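# Sort objects into matching labeled bins with two arms

## Task

Place every object into the bin whose label matches it, and leave any object that matches no label on the table. No object may stick out past a bin's rim, every bin must end up resting flat on the table, and the final arrangement has to stay put by itself, with no gripper holding anything in place.

## Robot and tools

Robot: two 6-joint arms, left_arm and right_arm, each ending in a two-finger parallel gripper. The names are labels only and do not match the sides of a camera image; left_arm sits on the +y side. Arm bases may be slightly tilted. Mounting plates under the bases and the metal frame behind them, which stands on the floor, are fixed obstacles. A "too close" warning counts a plate and its side of the frame as part of that arm.

Frame: one shared scene frame for all positions. Origin on the table surface midway between the arms, +x out over the table, +z up, +y toward left_arm.

Tool execute_actions, argument "actions": a list holding nothing, one action or one wait.
- [] only reports the current state.
- Action: {"rows": [...], "steps": n}. n is 1 to 15 (default 15), each step lasting 1/30 s. rows holds 1 to 15 rows; row k is used on step k and the final row is reused for any remaining steps.
- Each row is exactly 14 numbers covering both arms, even if one arm should stay still: left_arm waist, shoulder, elbow, forearm roll, wrist pitch, wrist roll, opening, then the same seven for right_arm. The six joint values are absolute target angles in radians in each arm's own joint space (not Cartesian), in the same form as the Joint positions line. Opening is an absolute command from -1 (closed) to +1 (fully open). To keep an arm still, resend its current angles.
- Wait: {"steps": n} with no rows, n up to 300; it returns once n steps have elapsed since the previous result, counting the time spent composing the reply.
- Optional "pictures": true/false chooses whether camera images come back (they do by default).
A refused call moves nothing.

Joint ranges (radians, same for both arms): waist -6.283 to 6.283, shoulder -2.059 to 2.094, elbow -3.927 to 0.192, forearm roll -6.283 to 6.283, wrist pitch -1.693 to 3.142, wrist roll -6.283 to 6.283. A call is rejected when a target sits more than 0.010 beyond a range end and also further out than the joint's last reported angle. True ends may differ by up to 0.010; a target beyond the true end gets clipped there and the result then reports "joint sent to its limit" (possibly about an earlier, still-running action). No such message does not prove there is room left.

Motion limits: joint targets move at most 3.14 rad/s, with 0.16 s to speed up, and all joints of an arm are slowed together so they arrive at once. Each step the target is kept within 0.623 rad of the measured angle, and if the targets would move the gripper over 70 mm from where it is, the whole arm's targets are shrunk toward the current angles. Far moves therefore take several calls. Between calls the arms keep heading to the last row sent until they have nearly stopped (a blocked arm counts as stopped) or a step is HELD; only a new action pushes further. Fingers already moving finish their motion. The simulation runs on while the operator thinks.

Gripper: fingers point along the gripper's +z axis and spread along its y axis. The reported hand position is the point between the pads when closed, about 2 cm short of the tips; closing pushes the tips about 10 mm further along +z. The printed position can be off, more so at long reach.

Gripping: grip_measured is the measured opening on the same -1..1 scale. To hold something, keep commanding a value well under grip_measured; the bigger the gap, the harder the squeeze (about 24 N per pad at most for items up to ~6 cm wide, some grippers less). Fast closing can press harder and even spring the fingers open. Sending the read grip_measured back still presses lightly; wider items may slip. Occasional outside tugs on held parts or pushes on loose objects can happen.

Results: the state line gives, per arm, end_effector_position (m), end_effector_quat_wxyz, and linear/angular velocities (m/s, rad/s). Joint positions and Joint velocities list each arm's six joints (rad, rad/s) then the pad gap (m, m/s; 0.084 is fully open). Joint torques list the six drive outputs per arm; they are offset, scaled and noisy, nonzero even without contact. "joint command not followed" means a clearance check altered or blocked some joint targets; the rest of the row still ran. HELD marks steps where the row, or part of it, was not sent. TORQUE FAULT: contact torque hit a joint's limit (N m: waist 44, shoulder 44, elbow 26.4, forearm roll 26.4, wrist pitch 17.6, wrist roll 17.6, load weight included); the arm backs that joint off, freezes 10 s and drops the rest of the call. MOTOR HOT appears from 65 °C; at 80 °C an OVER-TEMPERATURE FAULT brakes that arm until it cools. Holding loads heats motors, and some heat carries into the next scene.

zoom_image: "camera" is one of cam_head_left, cam_head_right, cam_left_wrist, cam_right_wrist; "region" is [x0, y0, x1, y1] in pixels of that camera's latest full image, origin top-left, no larger than 504 by 504. All cameras are 672x504. Calibration (pinhole with radial distortion, OpenCV style, T_world_to_cam mapping scene-frame points) is listed per camera; wrist camera poses follow their arm's joints, and actual poses may be off by a couple of degrees and millimetres.

finished_scene: {"scene": n} with the current scene number. It ends that scene permanently, reports success, and opens the next scene with its own task. Ending a reply without calling a tool ends everything.

Avoid: pushing or dropping anything off the table, arms hitting or pressing on each other, hard shoves, slams and drops, squeezing harder than needed, torque faults and overheating. Release items so they rest fully inside bins and leave bins upright before finishing.

Each tool is called by a JSON object that holds its "op" and its "data", one argument or row to a line.

## Session

{"op": "execute_actions", "data": {
  "actions": []
}}

Scene clock: 0.00 s of 4800.00 s.
left_arm: end_effector_position=(+0.5157, +0.4614, +0.2536) grip_measured=+1.00 end_effector_quat_wxyz=(+0.404, +0.752, +0.340, +0.394) end_effector_velocity=(+0.000, +0.000, +0.001) end_effector_angular_velocity=(+0.001, -0.001, -0.001) | right_arm: end_effector_position=(+0.2041, +0.1782, +0.2231) grip_measured=+1.00 end_effector_quat_wxyz=(-0.329, +0.144, +0.850, +0.385) end_effector_velocity=(+0.000, -0.000, +0.000) end_effector_angular_velocity=(+0.000, -0.001, -0.000)
Joint positions: left_arm=[ 0.381 -0.173 -0.675 -1.762  0.792  1.008  0.084] | right_arm=[ 0.893 -0.061 -0.779  1.315  1.068 -2.869  0.084]
Joint velocities: left_arm=[-0.     0.    -0.001  0.    -0.     0.    -0.   ] | right_arm=[-0.001 -0.001 -0.    -0.001  0.    -0.    -0.   ]
Joint torques (N m, as the arm reports them, + toward a larger angle): no reading

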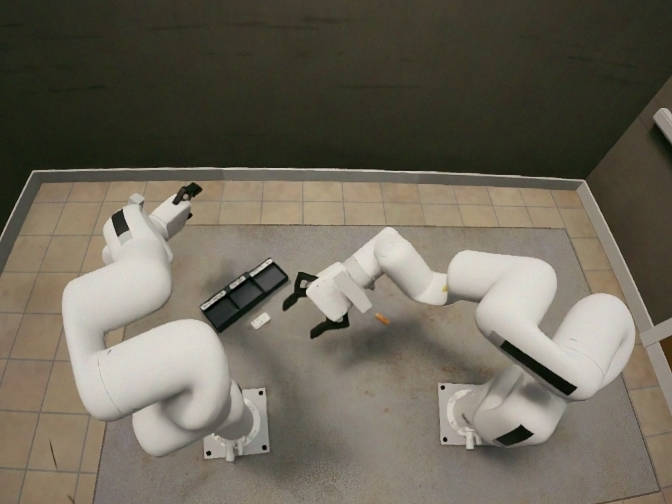

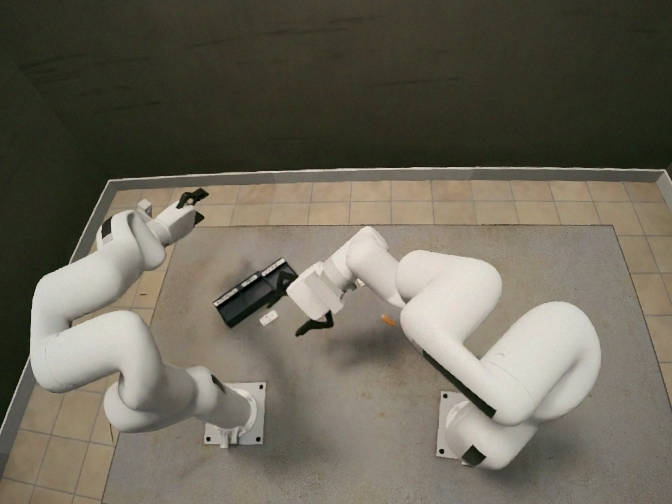

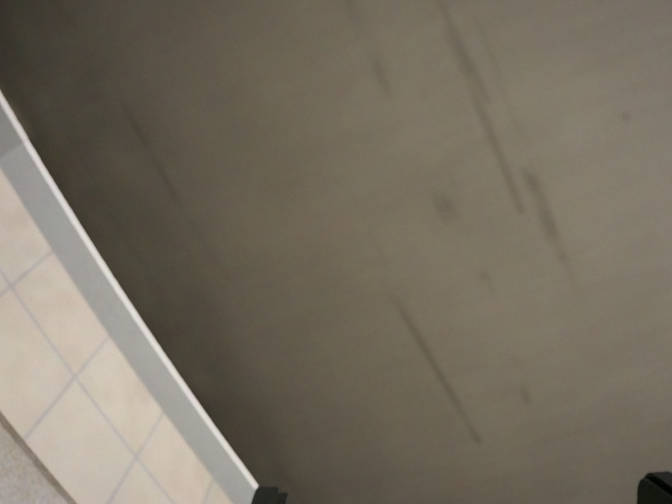

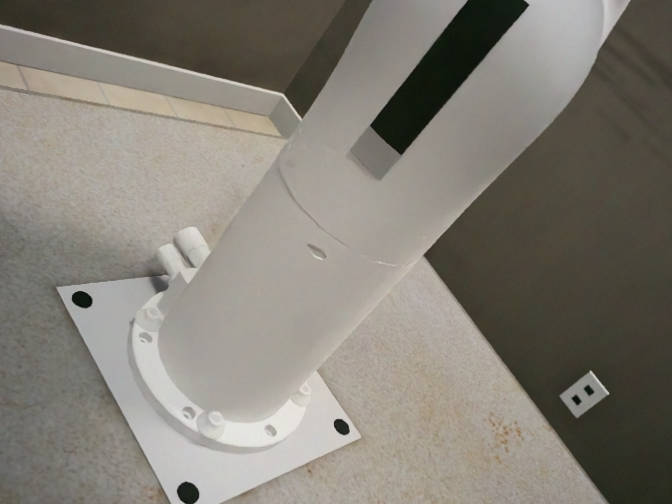

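{"op": "execute_actions", "data": {
  "actions": [
    {"rows":[[0.9,-0.2,-0.8,0,1.0,0,1,-0.6,-0.2,-0.8,0,1.0,0,1]]}
  ],
  "pictures": false
}}

{"op": "execute_actions", "data": {
  "actions": [
    {"steps":60}
  ]
}}

{"op": "zoom_image", "data": {
  "camera": "cam_head_left",
  "region": [180,230,440,370]
}}

Scene clock: 7.70 s of 4800.00 s.
left_arm: end_effector_position=(+0.4271, +0.5852, +0.2483) grip_measured=+1.00 end_effector_quat_wxyz=(+0.355, +0.751, +0.491, +0.264) end_effector_velocity=(-0.317, +0.200, -0.134) end_effector_angular_velocity=(-0.216, +1.458, +0.357) | right_arm: end_effector_position=(+0.3362, +0.0454, +0.2096) grip_measured=+1.00 end_effector_quat_wxyz=(-0.240, +0.343, +0.856, +0.304) end_effector_velocity=(+0.249, -0.374, -0.044) end_effector_angular_velocity=(-0.716, +0.139, -0.929)
Joint positions: left_arm=[ 0.743 -0.192 -0.763 -1.153  0.936  0.406  0.084] | right_arm=[ 0.543 -0.125 -0.789  0.964  1.037 -2.519  0.084]
Joint velocities: left_arm=[ 0.649 -0.034 -0.153  1.915  0.26  -1.655  0.   ] | right_arm=[-0.824 -0.108 -0.015 -0.821 -0.053  0.819 -0.   ]
Joint torques (N m, as the arm reports them, + toward a larger angle): left_arm=[ -1.87 -24.32 -18.26   0.5   -0.23   0.29] | right_arm=[ -1.74 -20.66 -11.78   0.74  -0.41   0.17]
Steps of this call (steps 1 to 90: nothing new was sent; then 4.20 s passed at rest; steps 91 to 105: all 15 steps of this action). Readings (joint positions):
91: left_arm=[0.381 -0.173 -0.675 -1.762 0.792 1.008] | right_arm=[0.893 -0.061 -0.779 1.314 1.068 -2.869]
92: left_arm=[0.383 -0.173 -0.676 -1.758 0.793 1.004] | right_arm=[0.891 -0.061 -0.779 1.311 1.068 -2.865]
94: left_arm=[0.415 -0.174 -0.682 -1.718 0.808 0.963] | right_arm=[0.856 -0.069 -0.779 1.272 1.065 -2.826]
98: left_arm=[0.551 -0.182 -0.717 -1.544 0.860 0.790] | right_arm=[0.737 -0.094 -0.785 1.157 1.052 -2.712]
105: the state above

Scene clock: 9.70 s of 4800.00 s.
left_arm: end_effector_position=(+0.2332, +0.6790, +0.1851) grip_measured=+1.00 end_effector_quat_wxyz=(+0.000, +0.879, +0.477, +0.000) end_effector_velocity=(+0.000, -0.000, +0.000) end_effector_angular_velocity=(+0.000, -0.000, -0.002) | right_arm: end_effector_position=(+0.3138, -0.5283, +0.1851) grip_measured=+1.00 end_effector_quat_wxyz=(-0.000, +0.938, -0.347, -0.000) end_effector_velocity=(-0.001, -0.001, -0.000) end_effector_angular_velocity=(-0.001, +0.001, -0.031)
Joint positions: left_arm=[ 0.9   -0.2   -0.8   -0.     1.     0.     0.084] | right_arm=[-0.6   -0.2   -0.8    0.     1.    -0.003  0.084]
Joint velocities: left_arm=[-0.    -0.    -0.    -0.     0.     0.002  0.   ] | right_arm=[-0.002  0.     0.    -0.001  0.     0.029  0.   ]
Joint torques (N m, as the arm reports them, + toward a larger angle): left_arm=[ -0.48 -24.58 -18.92  -0.33  -1.74   0.11] | right_arm=[ -1.67 -19.57 -12.65  -0.19  -1.94   0.04]
Steps of this call (steps 1 to 60: the robot went on to your last target). Readings (joint positions):
1: left_arm=[0.764 -0.193 -0.768 -1.088 0.944 0.353] | right_arm=[0.515 -0.128 -0.789 0.937 1.035 -2.491]
2: left_arm=[0.782 -0.194 -0.772 -1.021 0.952 0.305] | right_arm=[0.488 -0.132 -0.790 0.909 1.033 -2.464]
4: left_arm=[0.813 -0.196 -0.779 -0.884 0.965 0.224] | right_arm=[0.433 -0.138 -0.791 0.855 1.030 -2.409]
8: left_arm=[0.855 -0.198 -0.789 -0.595 0.982 0.115] | right_arm=[0.324 -0.149 -0.792 0.746 1.025 -2.300]
60: the state above
camera_calibration (this result's frames):
cam_left_wrist: T_world_to_cam=[[0.833404, -0.552659, 0.00252442, 0.215159], [-0.552648, -0.833406, -0.00385423, 0.760035], [0.00423393, 0.00181701, -0.999989, 0.315628], [0, 0, 0, 1]] pos_world=[0.239381, 0.751754, 0.318011]
cam_right_wrist: T_world_to_cam=[[-0.65523, -0.755377, -0.00886536, -0.159553], [-0.755393, 0.655268, -0.00207346, 0.648155], [0.00737543, 0.00533824, -0.999959, 0.31678], [0, 0, 0, 1]] pos_world=[0.382732, -0.546929, 0.316697]

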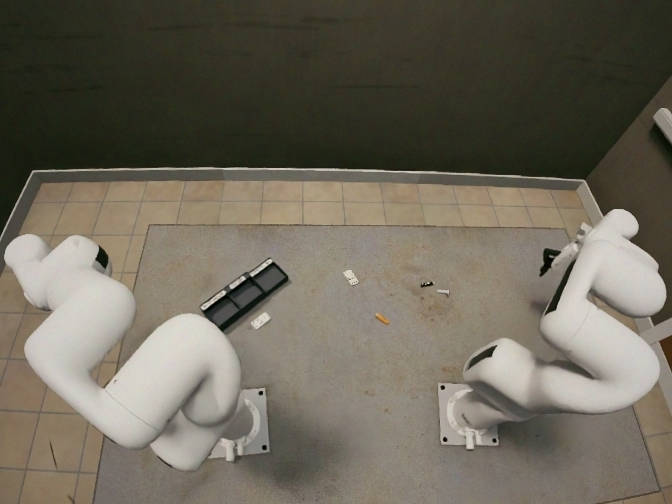

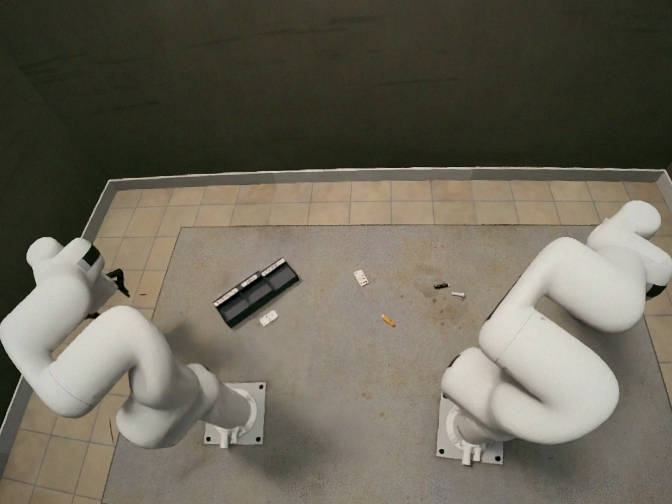

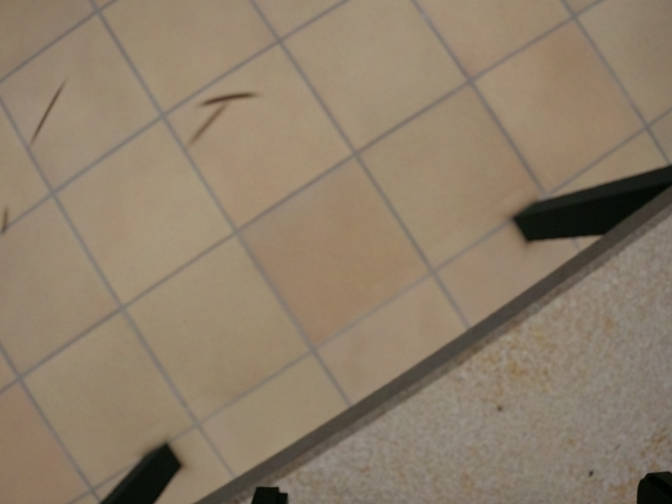

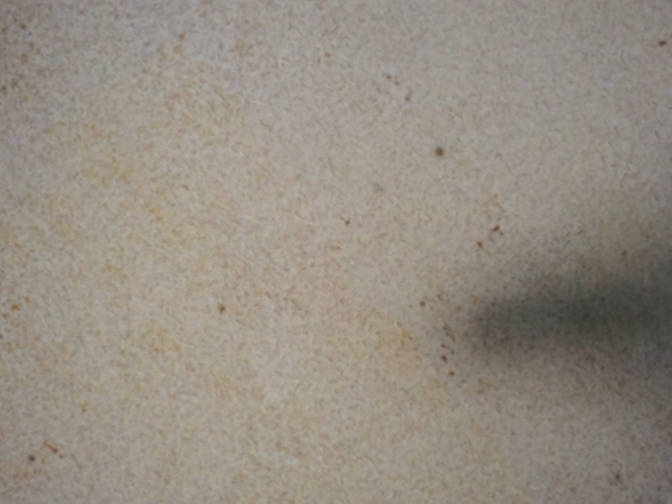

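Region (180, 230, 440, 370) of cam_head_left's 672x504 image, scaled by 1.938, with more detail than that image has; it fills the top 271 rows of this view, and the rest is white.

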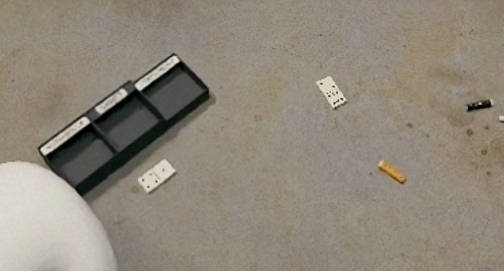

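{"op": "execute_actions", "data": {
  "actions": [
    {"rows":[[-0.2,-0.5,-0.7,0,1.35,0,1,0.11,-0.5,-0.7,0,1.2,0,1]]}
  ],
  "pictures": false
}}

{"op": "execute_actions", "data": {
  "actions": [
    {"steps":45}
  ]
}}

Scene clock: 23.40 s of 4800.00 s.
left_arm: end_effector_position=(+0.3065, +0.5272, +0.2118) grip_measured=+1.00 end_effector_quat_wxyz=(+0.011, +0.960, +0.278, -0.038) end_effector_velocity=(+0.121, -0.381, +0.041) end_effector_angular_velocity=(-0.076, +0.120, -1.117) | right_arm: end_effector_position=(+0.3562, -0.3682, +0.2207) grip_measured=+1.00 end_effector_quat_wxyz=(+0.000, +0.990, -0.143, +0.000) end_effector_velocity=(+0.011, +0.400, +0.075) end_effector_angular_velocity=(-0.000, +0.001, +1.070)
Joint positions: left_arm=[ 0.47  -0.362 -0.747 -0.     1.188  0.     0.084] | right_arm=[-0.175 -0.383 -0.739  0.     1.122 -0.     0.084]
Joint velocities: left_arm=[-1.116 -0.282  0.095 -0.     0.329  0.001  0.   ] | right_arm=[ 1.07  -0.44   0.148 -0.     0.293  0.001  0.   ]
Joint torques (N m, as the arm reports them, + toward a larger angle): left_arm=[ -1.48 -19.68 -18.98   0.44  -1.53   0.29] | right_arm=[ -1.48 -16.   -12.67   0.08  -1.87   0.23]
Steps of this call (steps 1 to 15: the robot went on to your last target; steps 16 to 90: nothing new was sent; then 10.20 s passed at rest; steps 91 to 105: all 15 steps of this action). Readings (joint positions):
91: left_arm=[0.900 -0.200 -0.800 0.000 1.000 -0.000] | right_arm=[-0.600 -0.200 -0.800 -0.000 1.000 0.000]
92: left_arm=[0.897 -0.201 -0.799 0.000 1.002 -0.000] | right_arm=[-0.597 -0.201 -0.799 -0.000 1.001 0.000]
94: left_arm=[0.860 -0.218 -0.792 0.000 1.025 -0.000] | right_arm=[-0.561 -0.219 -0.792 -0.000 1.014 0.000]
98: left_arm=[0.720 -0.282 -0.774 -0.000 1.095 0.000] | right_arm=[-0.419 -0.283 -0.773 0.000 1.055 -0.000]
105: the state above

Scene clock: 24.90 s of 4800.00 s.
left_arm: end_effector_position=(+0.3076, +0.3108, +0.2304) grip_measured=+1.00 end_effector_quat_wxyz=(-0.004, +0.996, -0.053, -0.075) end_effector_velocity=(+0.000, +0.000, -0.000) end_effector_angular_velocity=(+0.001, +0.000, +0.001) | right_arm: end_effector_position=(+0.3430, -0.2665, +0.2390) grip_measured=+1.00 end_effector_quat_wxyz=(+0.000, +1.000, -0.001, -0.000) end_effector_velocity=(-0.000, +0.001, -0.000) end_effector_angular_velocity=(+0.001, +0.002, -0.001)
Joint positions: left_arm=[-0.2   -0.5   -0.7    0.     1.35  -0.     0.084] | right_arm=[ 0.11  -0.5   -0.7   -0.     1.2   -0.     0.084]
Joint velocities: left_arm=[-0.     0.     0.     0.    -0.    -0.001 -0.   ] | right_arm=[ 0.001  0.001 -0.     0.001  0.001  0.001  0.   ]
Joint torques (N m, as the arm reports them, + toward a larger angle): left_arm=[ -0.41 -16.36 -19.23   0.17  -1.44   0.06] | right_arm=[ -1.78 -11.69 -12.96  -0.21  -1.82   0.22]
Steps of this call (steps 1 to 45: the robot went on to your last target). Readings (joint positions):
1: left_arm=[0.433 -0.371 -0.744 -0.000 1.199 0.000] | right_arm=[-0.139 -0.397 -0.734 0.000 1.131 -0.000]
2: left_arm=[0.395 -0.379 -0.741 -0.000 1.209 0.000] | right_arm=[-0.103 -0.412 -0.729 0.000 1.141 -0.000]
4: left_arm=[0.318 -0.395 -0.735 -0.000 1.227 0.000] | right_arm=[-0.030 -0.442 -0.719 0.000 1.162 -0.000]
8: left_arm=[0.161 -0.427 -0.725 -0.000 1.264 0.000] | right_arm=[0.081 -0.489 -0.705 0.000 1.191 -0.000]
45: the state above
All arms were judged still, so your last target was given up. Only a new action makes them travel on or press farther. Fingers that are still opening or closing keep moving.
camera_calibration (this result's frames):
cam_left_wrist: T_world_to_cam=[[-0.114006, -0.993473, 0.00374008, 0.37769], [-0.982827, 0.113332, 0.145628, 0.298107], [-0.145102, 0.0129266, -0.989332, 0.401305], [0, 0, 0, 1]] pos_world=[0.394276, 0.336252, 0.352198]
cam_right_wrist: T_world_to_cam=[[-0.00778375, -0.999931, -0.00877328, -0.229405], [-0.999967, 0.00780264, -0.00212102, 0.410117], [0.00218933, 0.00875648, -0.999959, 0.371699], [0, 0, 0, 1]] pos_world=[0.407504, -0.235844, 0.370541]

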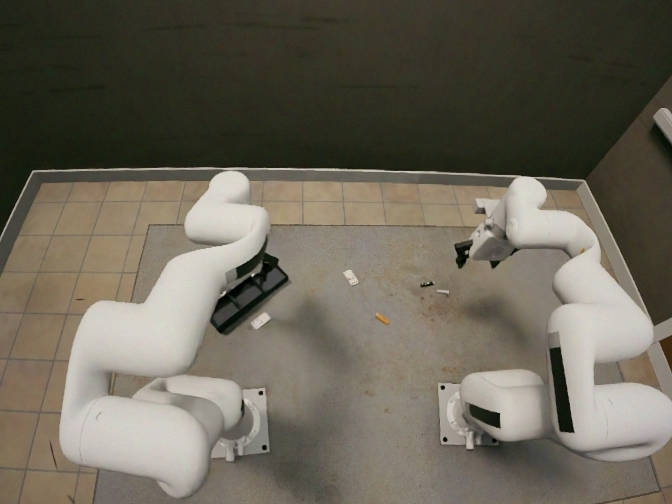

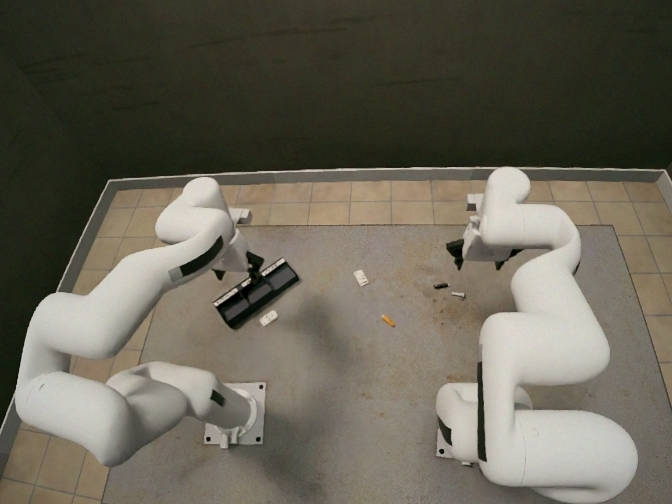

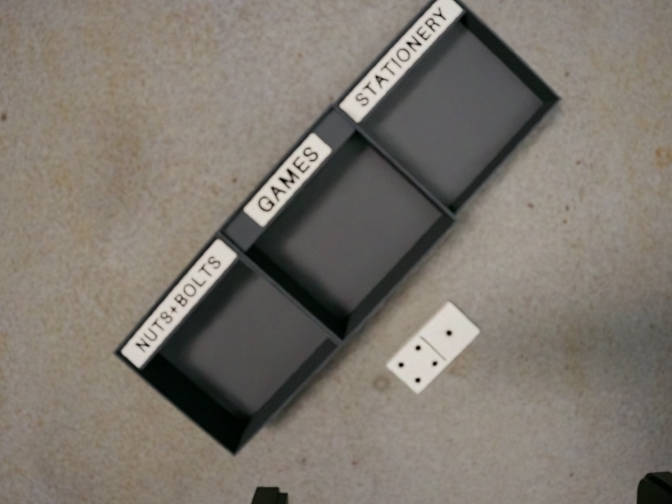

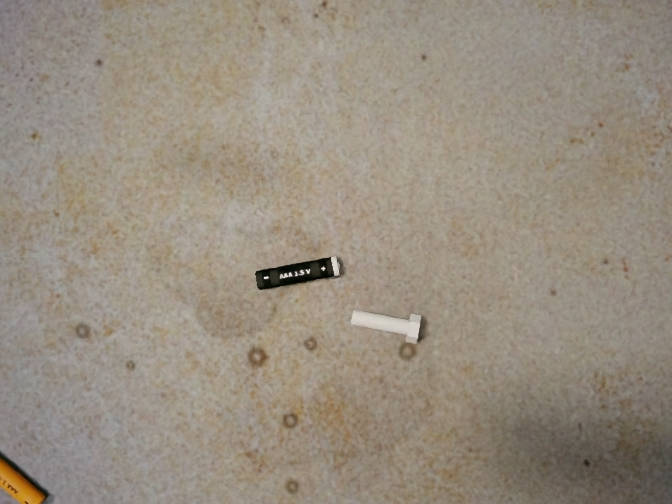

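{"op": "execute_actions", "data": {
  "actions": [
    {"rows":[[-0.274,-0.467,-0.227,0,0.694,0.68,0,0.14,-0.134,-0.52,0,0.654,-1.385,-0.3]]}
  ],
  "pictures": false
}}

{"op": "execute_actions", "data": {
  "actions": [
    {"steps":20}
  ]
}}

Scene clock: 48.90 s of 4800.00 s.
left_arm: end_effector_position=(+0.2869, +0.2943, +0.0909) grip_measured=-0.01 end_effector_quat_wxyz=(+0.003, +0.924, -0.381, -0.012) end_effector_velocity=(-0.102, -0.009, -0.193) end_effector_angular_velocity=(-0.040, -0.110, -0.983) | right_arm: end_effector_position=(+0.3705, -0.2575, +0.1055) grip_measured=-0.32 end_effector_quat_wxyz=(-0.001, +0.919, +0.393, -0.002) end_effector_velocity=(-0.019, +0.016, -0.246) end_effector_angular_velocity=(+0.009, +0.044, +2.877)
Joint positions: left_arm=[-0.267 -0.469 -0.27   0.     0.763  0.609  0.044] | right_arm=[ 0.135 -0.195 -0.55   0.     0.749 -0.784  0.03 ]
Joint velocities: left_arm=[-0.097  0.054  0.66   0.    -0.829  0.885 -0.   ] | right_arm=[ 0.045  0.555  0.288 -0.001 -0.8   -2.831 -0.   ]
Joint torques (N m, as the arm reports them, + toward a larger angle): left_arm=[  0.37 -18.7  -25.74   0.    -1.86  -0.54] | right_arm=[ -1.5  -24.41 -12.84  -0.3   -1.96   0.17]
Steps of this call (steps 1 to 90: nothing new was sent; then 20.50 s passed at rest; steps 91 to 105: all 15 steps of this action). Readings (joint positions):
91: left_arm=[-0.200 -0.500 -0.700 0.000 1.350 0.000] | right_arm=[0.110 -0.500 -0.700 0.000 1.200 -0.000]
92: left_arm=[-0.200 -0.500 -0.698 0.000 1.346 0.004] | right_arm=[0.110 -0.499 -0.699 -0.000 1.197 -0.004]
94: left_arm=[-0.205 -0.500 -0.671 0.000 1.304 0.045] | right_arm=[0.112 -0.478 -0.691 -0.000 1.160 -0.045]
98: left_arm=[-0.228 -0.487 -0.521 -0.000 1.109 0.245] | right_arm=[0.121 -0.366 -0.633 0.000 1.001 -0.244]
105: the state above

Scene clock: 49.57 s of 4800.00 s.
left_arm: end_effector_position=(+0.2838, +0.2929, +0.0800) grip_measured=-0.01 end_effector_quat_wxyz=(-0.000, +0.909, -0.417, +0.000) end_effector_velocity=(-0.001, -0.000, -0.001) end_effector_angular_velocity=(+0.000, +0.002, -0.001) | right_arm: end_effector_position=(+0.3700, -0.2557, +0.0801) grip_measured=-0.32 end_effector_quat_wxyz=(+0.000, +0.761, +0.649, +0.000) end_effector_velocity=(-0.001, +0.000, -0.002) end_effector_angular_velocity=(+0.000, +0.005, +0.006)
Joint positions: left_arm=[-0.274 -0.467 -0.227 -0.     0.694  0.68   0.044] | right_arm=[ 0.14  -0.134 -0.52   0.     0.654 -1.384  0.03 ]
Joint velocities: left_arm=[-0.001  0.     0.002 -0.    -0.001  0.     0.   ] | right_arm=[ 0.     0.003  0.002  0.     0.    -0.006 -0.   ]
Joint torques (N m, as the arm reports them, + toward a larger angle): left_arm=[ -1.12 -13.17 -16.28  -0.02  -1.57   0.31] | right_arm=[ -2.05 -17.83 -10.77  -0.12  -1.88   0.36]
Steps of this call (steps 1 to 20: the robot went on to your last target). Readings (joint positions):
1: left_arm=[-0.269 -0.468 -0.253 0.000 0.740 0.633] | right_arm=[0.136 -0.179 -0.541 0.000 0.725 -0.880]
2: left_arm=[-0.271 -0.467 -0.243 0.000 0.725 0.649] | right_arm=[0.137 -0.166 -0.534 0.000 0.706 -0.975]
4: left_arm=[-0.273 -0.468 -0.236 0.000 0.708 0.666] | right_arm=[0.139 -0.150 -0.527 -0.000 0.679 -1.149]
8: left_arm=[-0.274 -0.468 -0.231 -0.000 0.697 0.677] | right_arm=[0.140 -0.138 -0.522 -0.000 0.659 -1.336]
20: the state above
camera_calibration (this result's frames):
cam_left_wrist: T_world_to_cam=[[-0.763457, -0.645855, 0.00236418, 0.440426], [-0.645858, 0.763446, -0.00405368, 0.0245836], [0.000813164, -0.00462173, -0.999989, 0.213864], [0, 0, 0, 1]] pos_world=[0.35195, 0.266672, 0.21292]
cam_right_wrist: T_world_to_cam=[[0.986501, -0.163544, -0.00835087, -0.373873], [-0.163568, -0.98653, -0.00220101, -0.127024], [-0.00787842, 0.00353723, -0.999963, 0.215087], [0, 0, 0, 1]] pos_world=[0.349743, -0.187219, 0.211677]

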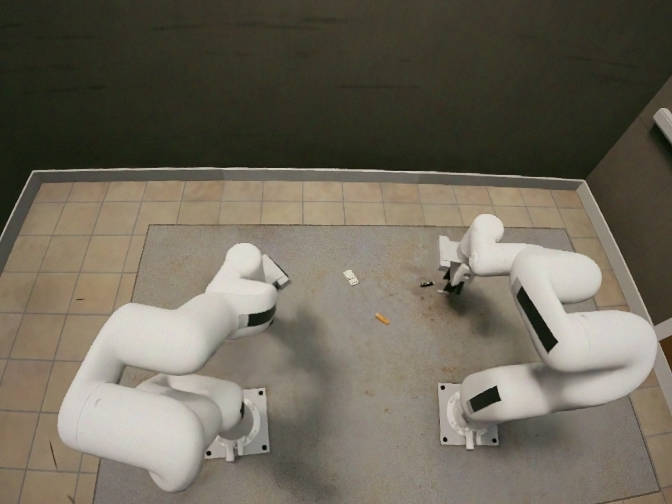

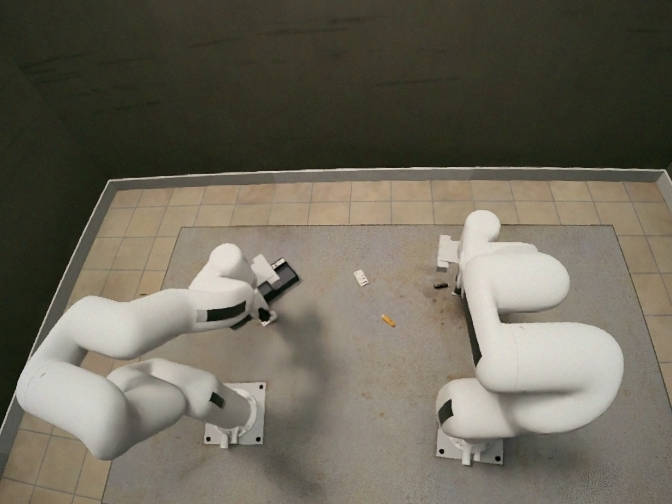

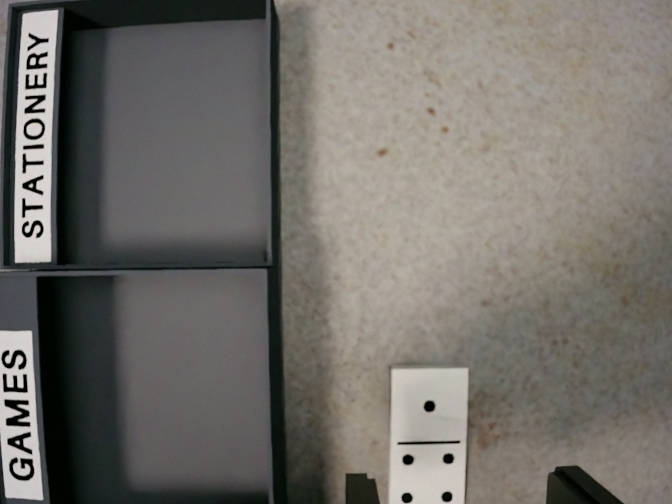

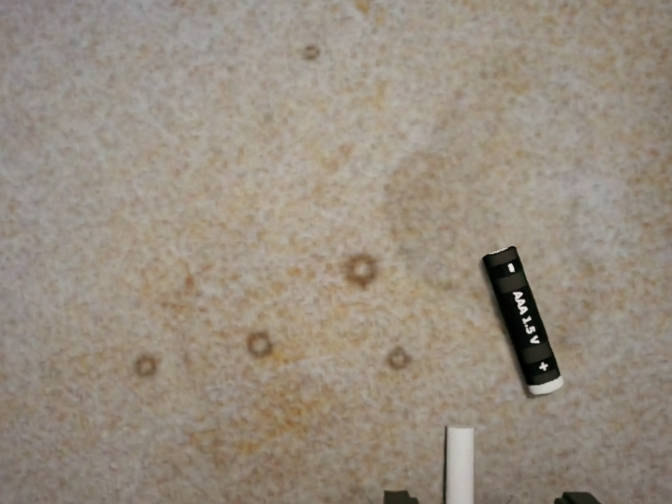

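{"op": "execute_actions", "data": {
  "actions": [
    {"rows":[[-0.268,-0.222,-0.197,0,0.419,0.68,0,0.14,0.048,-0.503,0,0.455,-1.385,-0.3]]}
  ],
  "pictures": false
}}

{"op": "execute_actions", "data": {
  "actions": [
    {"rows":[[-0.268,-0.222,-0.197,0,0.419,0.68,-0.3,0.14,0.048,-0.503,0,0.455,-1.385,-0.6],[-0.268,-0.222,-0.197,0,0.419,0.68,-0.4,0.14,0.048,-0.503,0,0.455,-1.385,-0.7],[-0.268,-0.222,-0.197,0,0.419,0.68,-0.5,0.14,0.048,-0.503,0,0.455,-1.385,-0.8],[-0.268,-0.222,-0.197,0,0.419,0.68,-0.8,0.14,0.048,-0.503,0,0.455,-1.385,-1]]}
  ]
}}

Scene clock: 56.80 s of 4800.00 s.
left_arm: end_effector_position=(+0.2861, +0.2942, +0.0246) grip_measured=-0.01 end_effector_quat_wxyz=(-0.000, +0.910, -0.414, +0.001) end_effector_velocity=(+0.004, -0.001, -0.004) end_effector_angular_velocity=(-0.003, -0.017, +0.001) | right_arm: end_effector_position=(+0.3730, -0.2556, +0.0247) grip_measured=-0.32 end_effector_quat_wxyz=(+0.001, +0.760, +0.649, +0.001) end_effector_velocity=(-0.001, +0.000, -0.006) end_effector_angular_velocity=(+0.001, -0.000, -0.001)
Joint positions: left_arm=[-0.268 -0.226 -0.198 -0.     0.423  0.68   0.044] | right_arm=[ 0.14   0.045 -0.504 -0.     0.457 -1.385  0.03 ]
Joint velocities: left_arm=[ 0.     0.026  0.001 -0.    -0.045 -0.001 -0.   ] | right_arm=[ 0.001  0.018  0.005  0.002 -0.024  0.    -0.   ]
Joint torques (N m, as the arm reports them, + toward a larger angle): left_arm=[ -0.6  -16.57 -12.96  -0.19  -1.91   0.21] | right_arm=[ -1.71 -20.5   -9.    -0.06  -1.8    0.16]
Steps of this call (steps 1 to 15: the robot went on to your last target; steps 16 to 90: nothing new was sent; then 3.73 s passed at rest; steps 91 to 105: all 15 steps of this action). Readings (joint positions):
91: left_arm=[-0.274 -0.467 -0.227 -0.000 0.694 0.680] | right_arm=[0.140 -0.134 -0.520 -0.000 0.654 -1.385]
92: left_arm=[-0.274 -0.465 -0.227 -0.000 0.690 0.680] | right_arm=[0.140 -0.132 -0.520 -0.000 0.650 -1.385]
94: left_arm=[-0.273 -0.431 -0.225 -0.000 0.648 0.680] | right_arm=[0.140 -0.098 -0.520 -0.000 0.608 -1.385]
98: left_arm=[-0.269 -0.274 -0.202 0.000 0.483 0.680] | right_arm=[0.140 0.021 -0.501 0.000 0.491 -1.385]
105: the state above

Scene clock: 57.30 s of 4800.00 s.
left_arm: end_effector_position=(+0.2858, +0.2942, +0.0238) grip_measured=-0.46 end_effector_quat_wxyz=(-0.000, +0.910, -0.414, +0.001) end_effector_velocity=(-0.000, -0.000, -0.000) end_effector_angular_velocity=(+0.000, +0.001, -0.002) | right_arm: end_effector_position=(+0.3725, -0.2556, +0.0237) grip_measured=-0.85 end_effector_quat_wxyz=(+0.000, +0.760, +0.649, +0.000) end_effector_velocity=(-0.001, -0.001, -0.001) end_effector_angular_velocity=(-0.000, +0.004, -0.000)
Joint positions: left_arm=[-0.268 -0.223 -0.198 -0.     0.419  0.68   0.024] | right_arm=[ 0.14   0.048 -0.503 -0.     0.455 -1.385  0.007]
Joint velocities: left_arm=[-0.     0.002  0.001  0.001 -0.002  0.001  0.   ] | right_arm=[-0.001  0.003  0.    -0.     0.001 -0.001 -0.   ]
Joint torques (N m, as the arm reports them, + toward a larger angle): left_arm=[ -0.63 -13.73 -12.13   0.01  -2.28   0.12] | right_arm=[ -1.82 -19.5   -8.58  -0.01  -1.58   0.18]
Steps of this call (steps 1 to 15: all 15 steps of this action). Readings (joint positions):
1: left_arm=[-0.268 -0.225 -0.198 -0.000 0.421 0.680] | right_arm=[0.140 0.046 -0.504 -0.000 0.456 -1.385]
2: left_arm=[-0.268 -0.225 -0.198 -0.000 0.421 0.680] | right_arm=[0.140 0.046 -0.504 -0.000 0.456 -1.385]
4: left_arm=[-0.268 -0.224 -0.197 -0.000 0.420 0.680] | right_arm=[0.140 0.047 -0.503 -0.000 0.455 -1.385]
8: left_arm=[-0.268 -0.223 -0.198 -0.000 0.420 0.680] | right_arm=[0.140 0.047 -0.503 -0.000 0.455 -1.385]
15: the state above
camera_calibration (this result's frames):
cam_left_wrist: T_world_to_cam=[[-0.759668, -0.650309, 0.00185052, 0.443111], [-0.650309, 0.759655, -0.00468291, 0.0269977], [0.00163957, -0.00476087, -0.999987, 0.157468], [0, 0, 0, 1]] pos_world=[0.353916, 0.268399, 0.156773]
cam_right_wrist: T_world_to_cam=[[0.986621, -0.16283, -0.00804853, -0.376644], [-0.162853, -0.986648, -0.00225837, -0.126957], [-0.00757333, 0.00353888, -0.999965, 0.158639], [0, 0, 0, 1]] pos_world=[0.352131, -0.187152, 0.155316]

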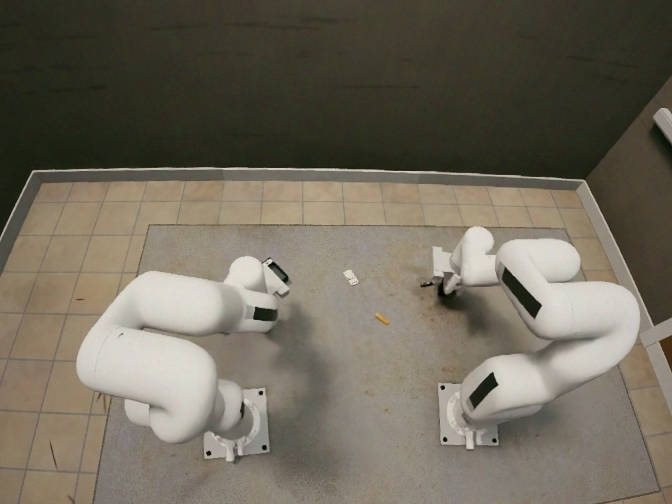

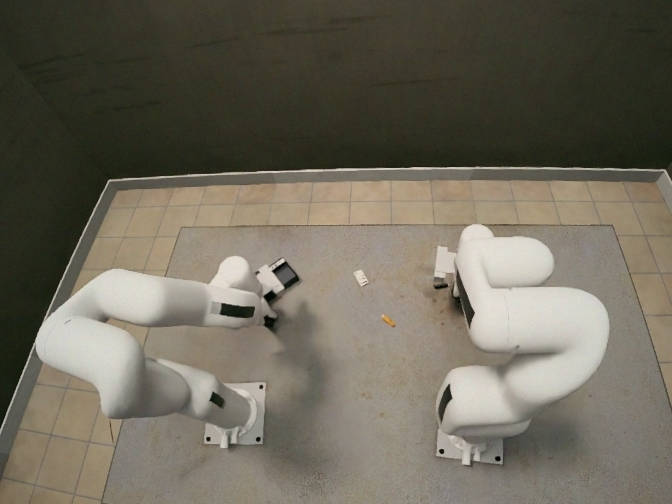

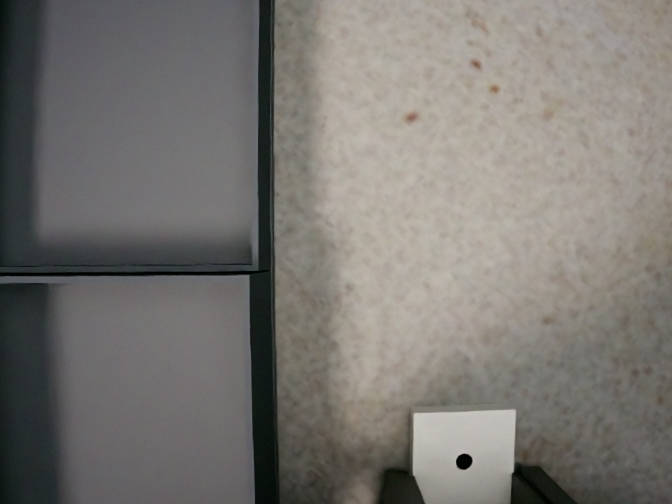

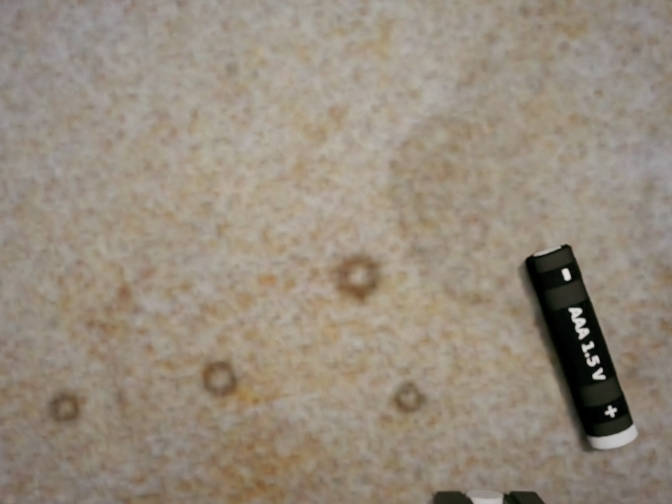

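{"op": "execute_actions", "data": {
  "actions": [
    {"rows":[[-0.274,-0.467,-0.227,0,0.694,0.68,-0.8,0.14,-0.134,-0.52,0,0.654,-1.385,-1]],"steps":12}
  ],
  "pictures": false
}}

{"op": "execute_actions", "data": {
  "actions": [
    {"rows":[[-0.106,-0.188,-0.465,0,0.653,-0.738,-0.8,1.09,-0.134,-0.52,0,0.654,-0.6,-1]]}
  ],
  "pictures": false
}}

{"op": "execute_actions", "data": {
  "actions": [
    {"steps":25}
  ]
}}

Scene clock: 72.50 s of 4800.00 s.
left_arm: end_effector_position=(+0.2846, +0.2928, +0.0779) grip_measured=-0.46 end_effector_quat_wxyz=(-0.000, +0.909, -0.417, +0.001) end_effector_velocity=(-0.037, +0.006, +0.002) end_effector_angular_velocity=(+0.018, +0.099, -0.005) | right_arm: end_effector_position=(+0.3702, -0.2557, +0.0782) grip_measured=-0.85 end_effector_quat_wxyz=(+0.000, +0.760, +0.649, +0.000) end_effector_velocity=(-0.033, -0.001, -0.005) end_effector_angular_velocity=(-0.002, +0.089, -0.001)
Joint positions: left_arm=[-0.274 -0.458 -0.226  0.     0.681  0.68   0.024] | right_arm=[ 0.14  -0.129 -0.519  0.     0.647 -1.385  0.007]
Joint velocities: left_arm=[-0.005 -0.091  0.031  0.001  0.161  0.    -0.   ] | right_arm=[-0.001 -0.039  0.036  0.001  0.092 -0.001 -0.   ]
Joint torques (N m, as the arm reports them, + toward a larger angle): left_arm=[ -0.33 -11.32 -16.25   0.    -1.69   0.27] | right_arm=[ -1.48 -18.01 -11.22   0.23  -2.32   0.09]
Steps of this call (steps 1 to 15: the robot went on to your last target; steps 16 to 90: nothing new was sent; then 11.80 s passed at rest; steps 91 to 102: all 12 steps of this action). Readings (joint positions):
91: left_arm=[-0.268 -0.222 -0.197 0.000 0.419 0.680] | right_arm=[0.140 0.048 -0.503 0.000 0.455 -1.385]
92: left_arm=[-0.268 -0.224 -0.197 0.000 0.422 0.680] | right_arm=[0.140 0.046 -0.503 -0.000 0.459 -1.385]
94: left_arm=[-0.269 -0.255 -0.196 0.000 0.466 0.680] | right_arm=[0.140 0.013 -0.501 0.000 0.502 -1.385]
98: left_arm=[-0.272 -0.413 -0.221 0.000 0.630 0.680] | right_arm=[0.140 -0.107 -0.521 -0.000 0.618 -1.385]
102: the state above

Scene clock: 73.00 s of 4800.00 s.
left_arm: end_effector_position=(+0.3544, +0.3347, +0.0801) grip_measured=-0.46 end_effector_quat_wxyz=(-0.000, +0.990, +0.139, -0.001) end_effector_velocity=(+0.039, +0.033, -0.006) end_effector_angular_velocity=(+0.003, +0.008, +2.937) | right_arm: end_effector_position=(+0.3278, -0.0974, +0.0791) grip_measured=-0.85 end_effector_quat_wxyz=(-0.000, +0.748, +0.663, -0.001) end_effector_velocity=(-0.189, +0.357, +0.002) end_effector_angular_velocity=(-0.000, -0.002, +0.302)
Joint positions: left_arm=[-0.115 -0.203 -0.451 -0.     0.655 -0.301  0.024] | right_arm=[ 0.598 -0.132 -0.52  -0.     0.653 -0.963  0.007]
Joint velocities: left_arm=[ 0.099  0.159 -0.135 -0.    -0.016 -2.837  0.   ] | right_arm=[ 1.119 -0.004 -0.001  0.     0.004  0.817 -0.   ]
Joint torques (N m, as the arm reports them, + toward a larger angle): left_arm=[ -1.48 -23.83 -15.5    0.28  -1.82   0.21] | right_arm=[ -1.58 -18.5  -10.53  -0.14  -1.87   0.02]
Steps of this call (steps 1 to 15: all 15 steps of this action). Readings (joint positions):
1: left_arm=[-0.274 -0.460 -0.225 0.000 0.686 0.680] | right_arm=[0.140 -0.130 -0.518 0.000 0.650 -1.385]
2: left_arm=[-0.273 -0.460 -0.226 0.000 0.688 0.676] | right_arm=[0.143 -0.130 -0.518 0.000 0.651 -1.381]
4: left_arm=[-0.263 -0.443 -0.240 0.000 0.685 0.635] | right_arm=[0.180 -0.131 -0.519 0.000 0.652 -1.340]
8: left_arm=[-0.194 -0.329 -0.340 0.000 0.670 0.363] | right_arm=[0.336 -0.131 -0.519 -0.000 0.652 -1.187]
15: the state above

Scene clock: 73.83 s of 4800.00 s.
left_arm: end_effector_position=(+0.3589, +0.3378, +0.0801) grip_measured=-0.46 end_effector_quat_wxyz=(+0.000, +0.935, +0.355, +0.000) end_effector_velocity=(-0.001, +0.000, -0.001) end_effector_angular_velocity=(-0.000, +0.002, +0.001) | right_arm: end_effector_position=(+0.2109, +0.0331, +0.0799) grip_measured=-0.85 end_effector_quat_wxyz=(+0.000, +0.705, +0.710, -0.000) end_effector_velocity=(-0.002, +0.002, +0.000) end_effector_angular_velocity=(+0.002, -0.001, +0.004)
Joint positions: left_arm=[-0.106 -0.188 -0.465  0.     0.653 -0.738  0.024] | right_arm=[ 1.089 -0.134 -0.52   0.     0.654 -0.6    0.007]
Joint velocities: left_arm=[ 0.001  0.001  0.    -0.     0.001  0.     0.   ] | right_arm=[ 0.008 -0.    -0.     0.    -0.002  0.004  0.   ]
Joint torques (N m, as the arm reports them, + toward a larger angle): left_arm=[ -0.61 -21.57 -16.34   0.13  -1.95   0.34] | right_arm=[ -1.99 -18.31 -10.51  -0.05  -1.95   0.15]
Steps of this call (steps 1 to 25: the robot went on to your last target). Readings (joint positions):
1: left_arm=[-0.113 -0.198 -0.455 -0.000 0.654 -0.394] | right_arm=[0.635 -0.132 -0.520 -0.000 0.653 -0.936]
2: left_arm=[-0.111 -0.195 -0.458 -0.000 0.654 -0.480] | right_arm=[0.673 -0.132 -0.520 -0.000 0.653 -0.908]
4: left_arm=[-0.108 -0.192 -0.461 -0.000 0.654 -0.614] | right_arm=[0.747 -0.133 -0.520 -0.000 0.653 -0.853]
8: left_arm=[-0.107 -0.189 -0.464 0.000 0.653 -0.713] | right_arm=[0.897 -0.133 -0.520 -0.000 0.654 -0.743]
25: the state above
camera_calibration (this result's frames):
cam_left_wrist: T_world_to_cam=[[0.657226, -0.75369, 0.00252887, 0.0533146], [-0.75368, -0.65723, -0.00385724, 0.55737], [0.00456921, 0.000629117, -0.999989, 0.210922], [0, 0, 0, 1]] pos_world=[0.384075, 0.40637, 0.212935]
cam_right_wrist: T_world_to_cam=[[0.999961, 0.000498444, -0.00882777, -0.177896], [0.000480338, -0.999998, -0.00205305, 0.0977007], [-0.00882877, 0.00204873, -0.999959, 0.212863], [0, 0, 0, 1]] pos_world=[0.179722, 0.0973531, 0.211485]

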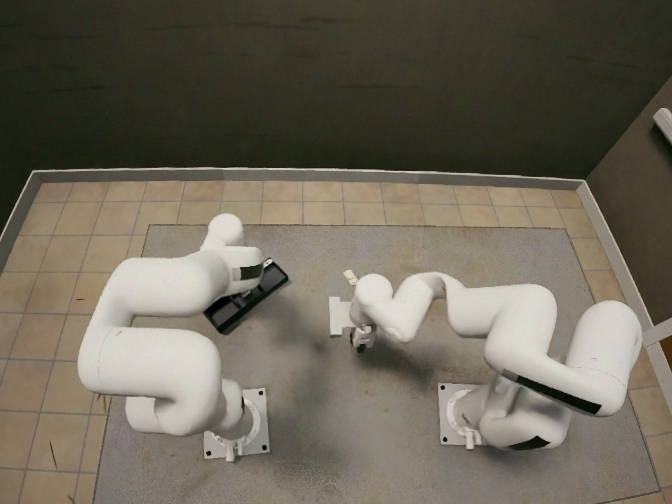

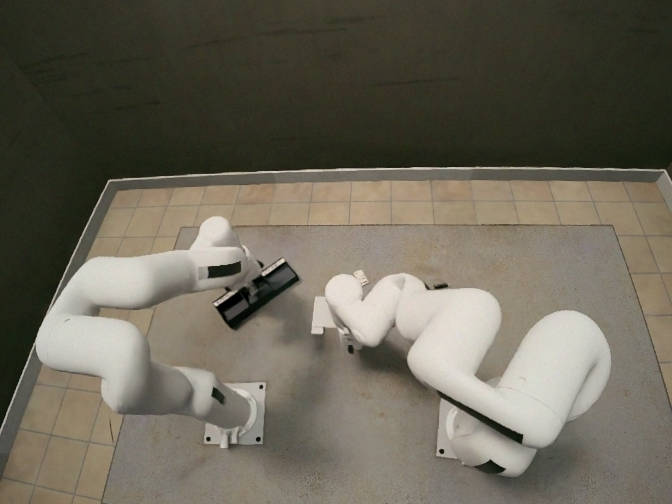

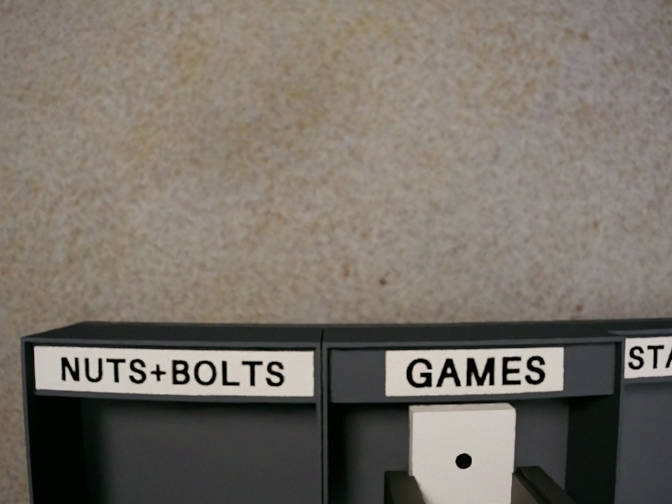

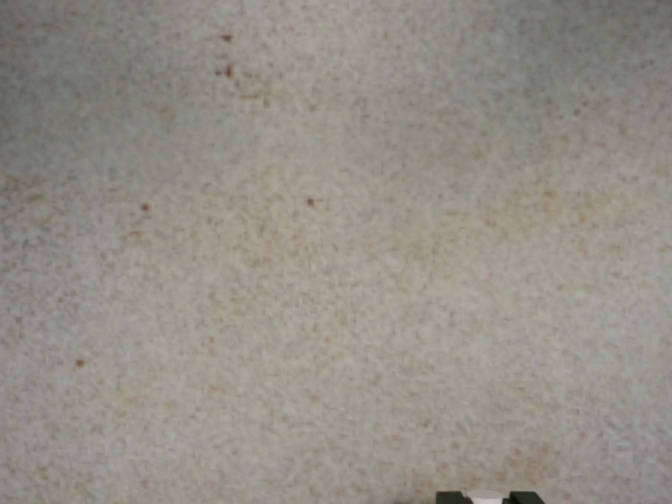

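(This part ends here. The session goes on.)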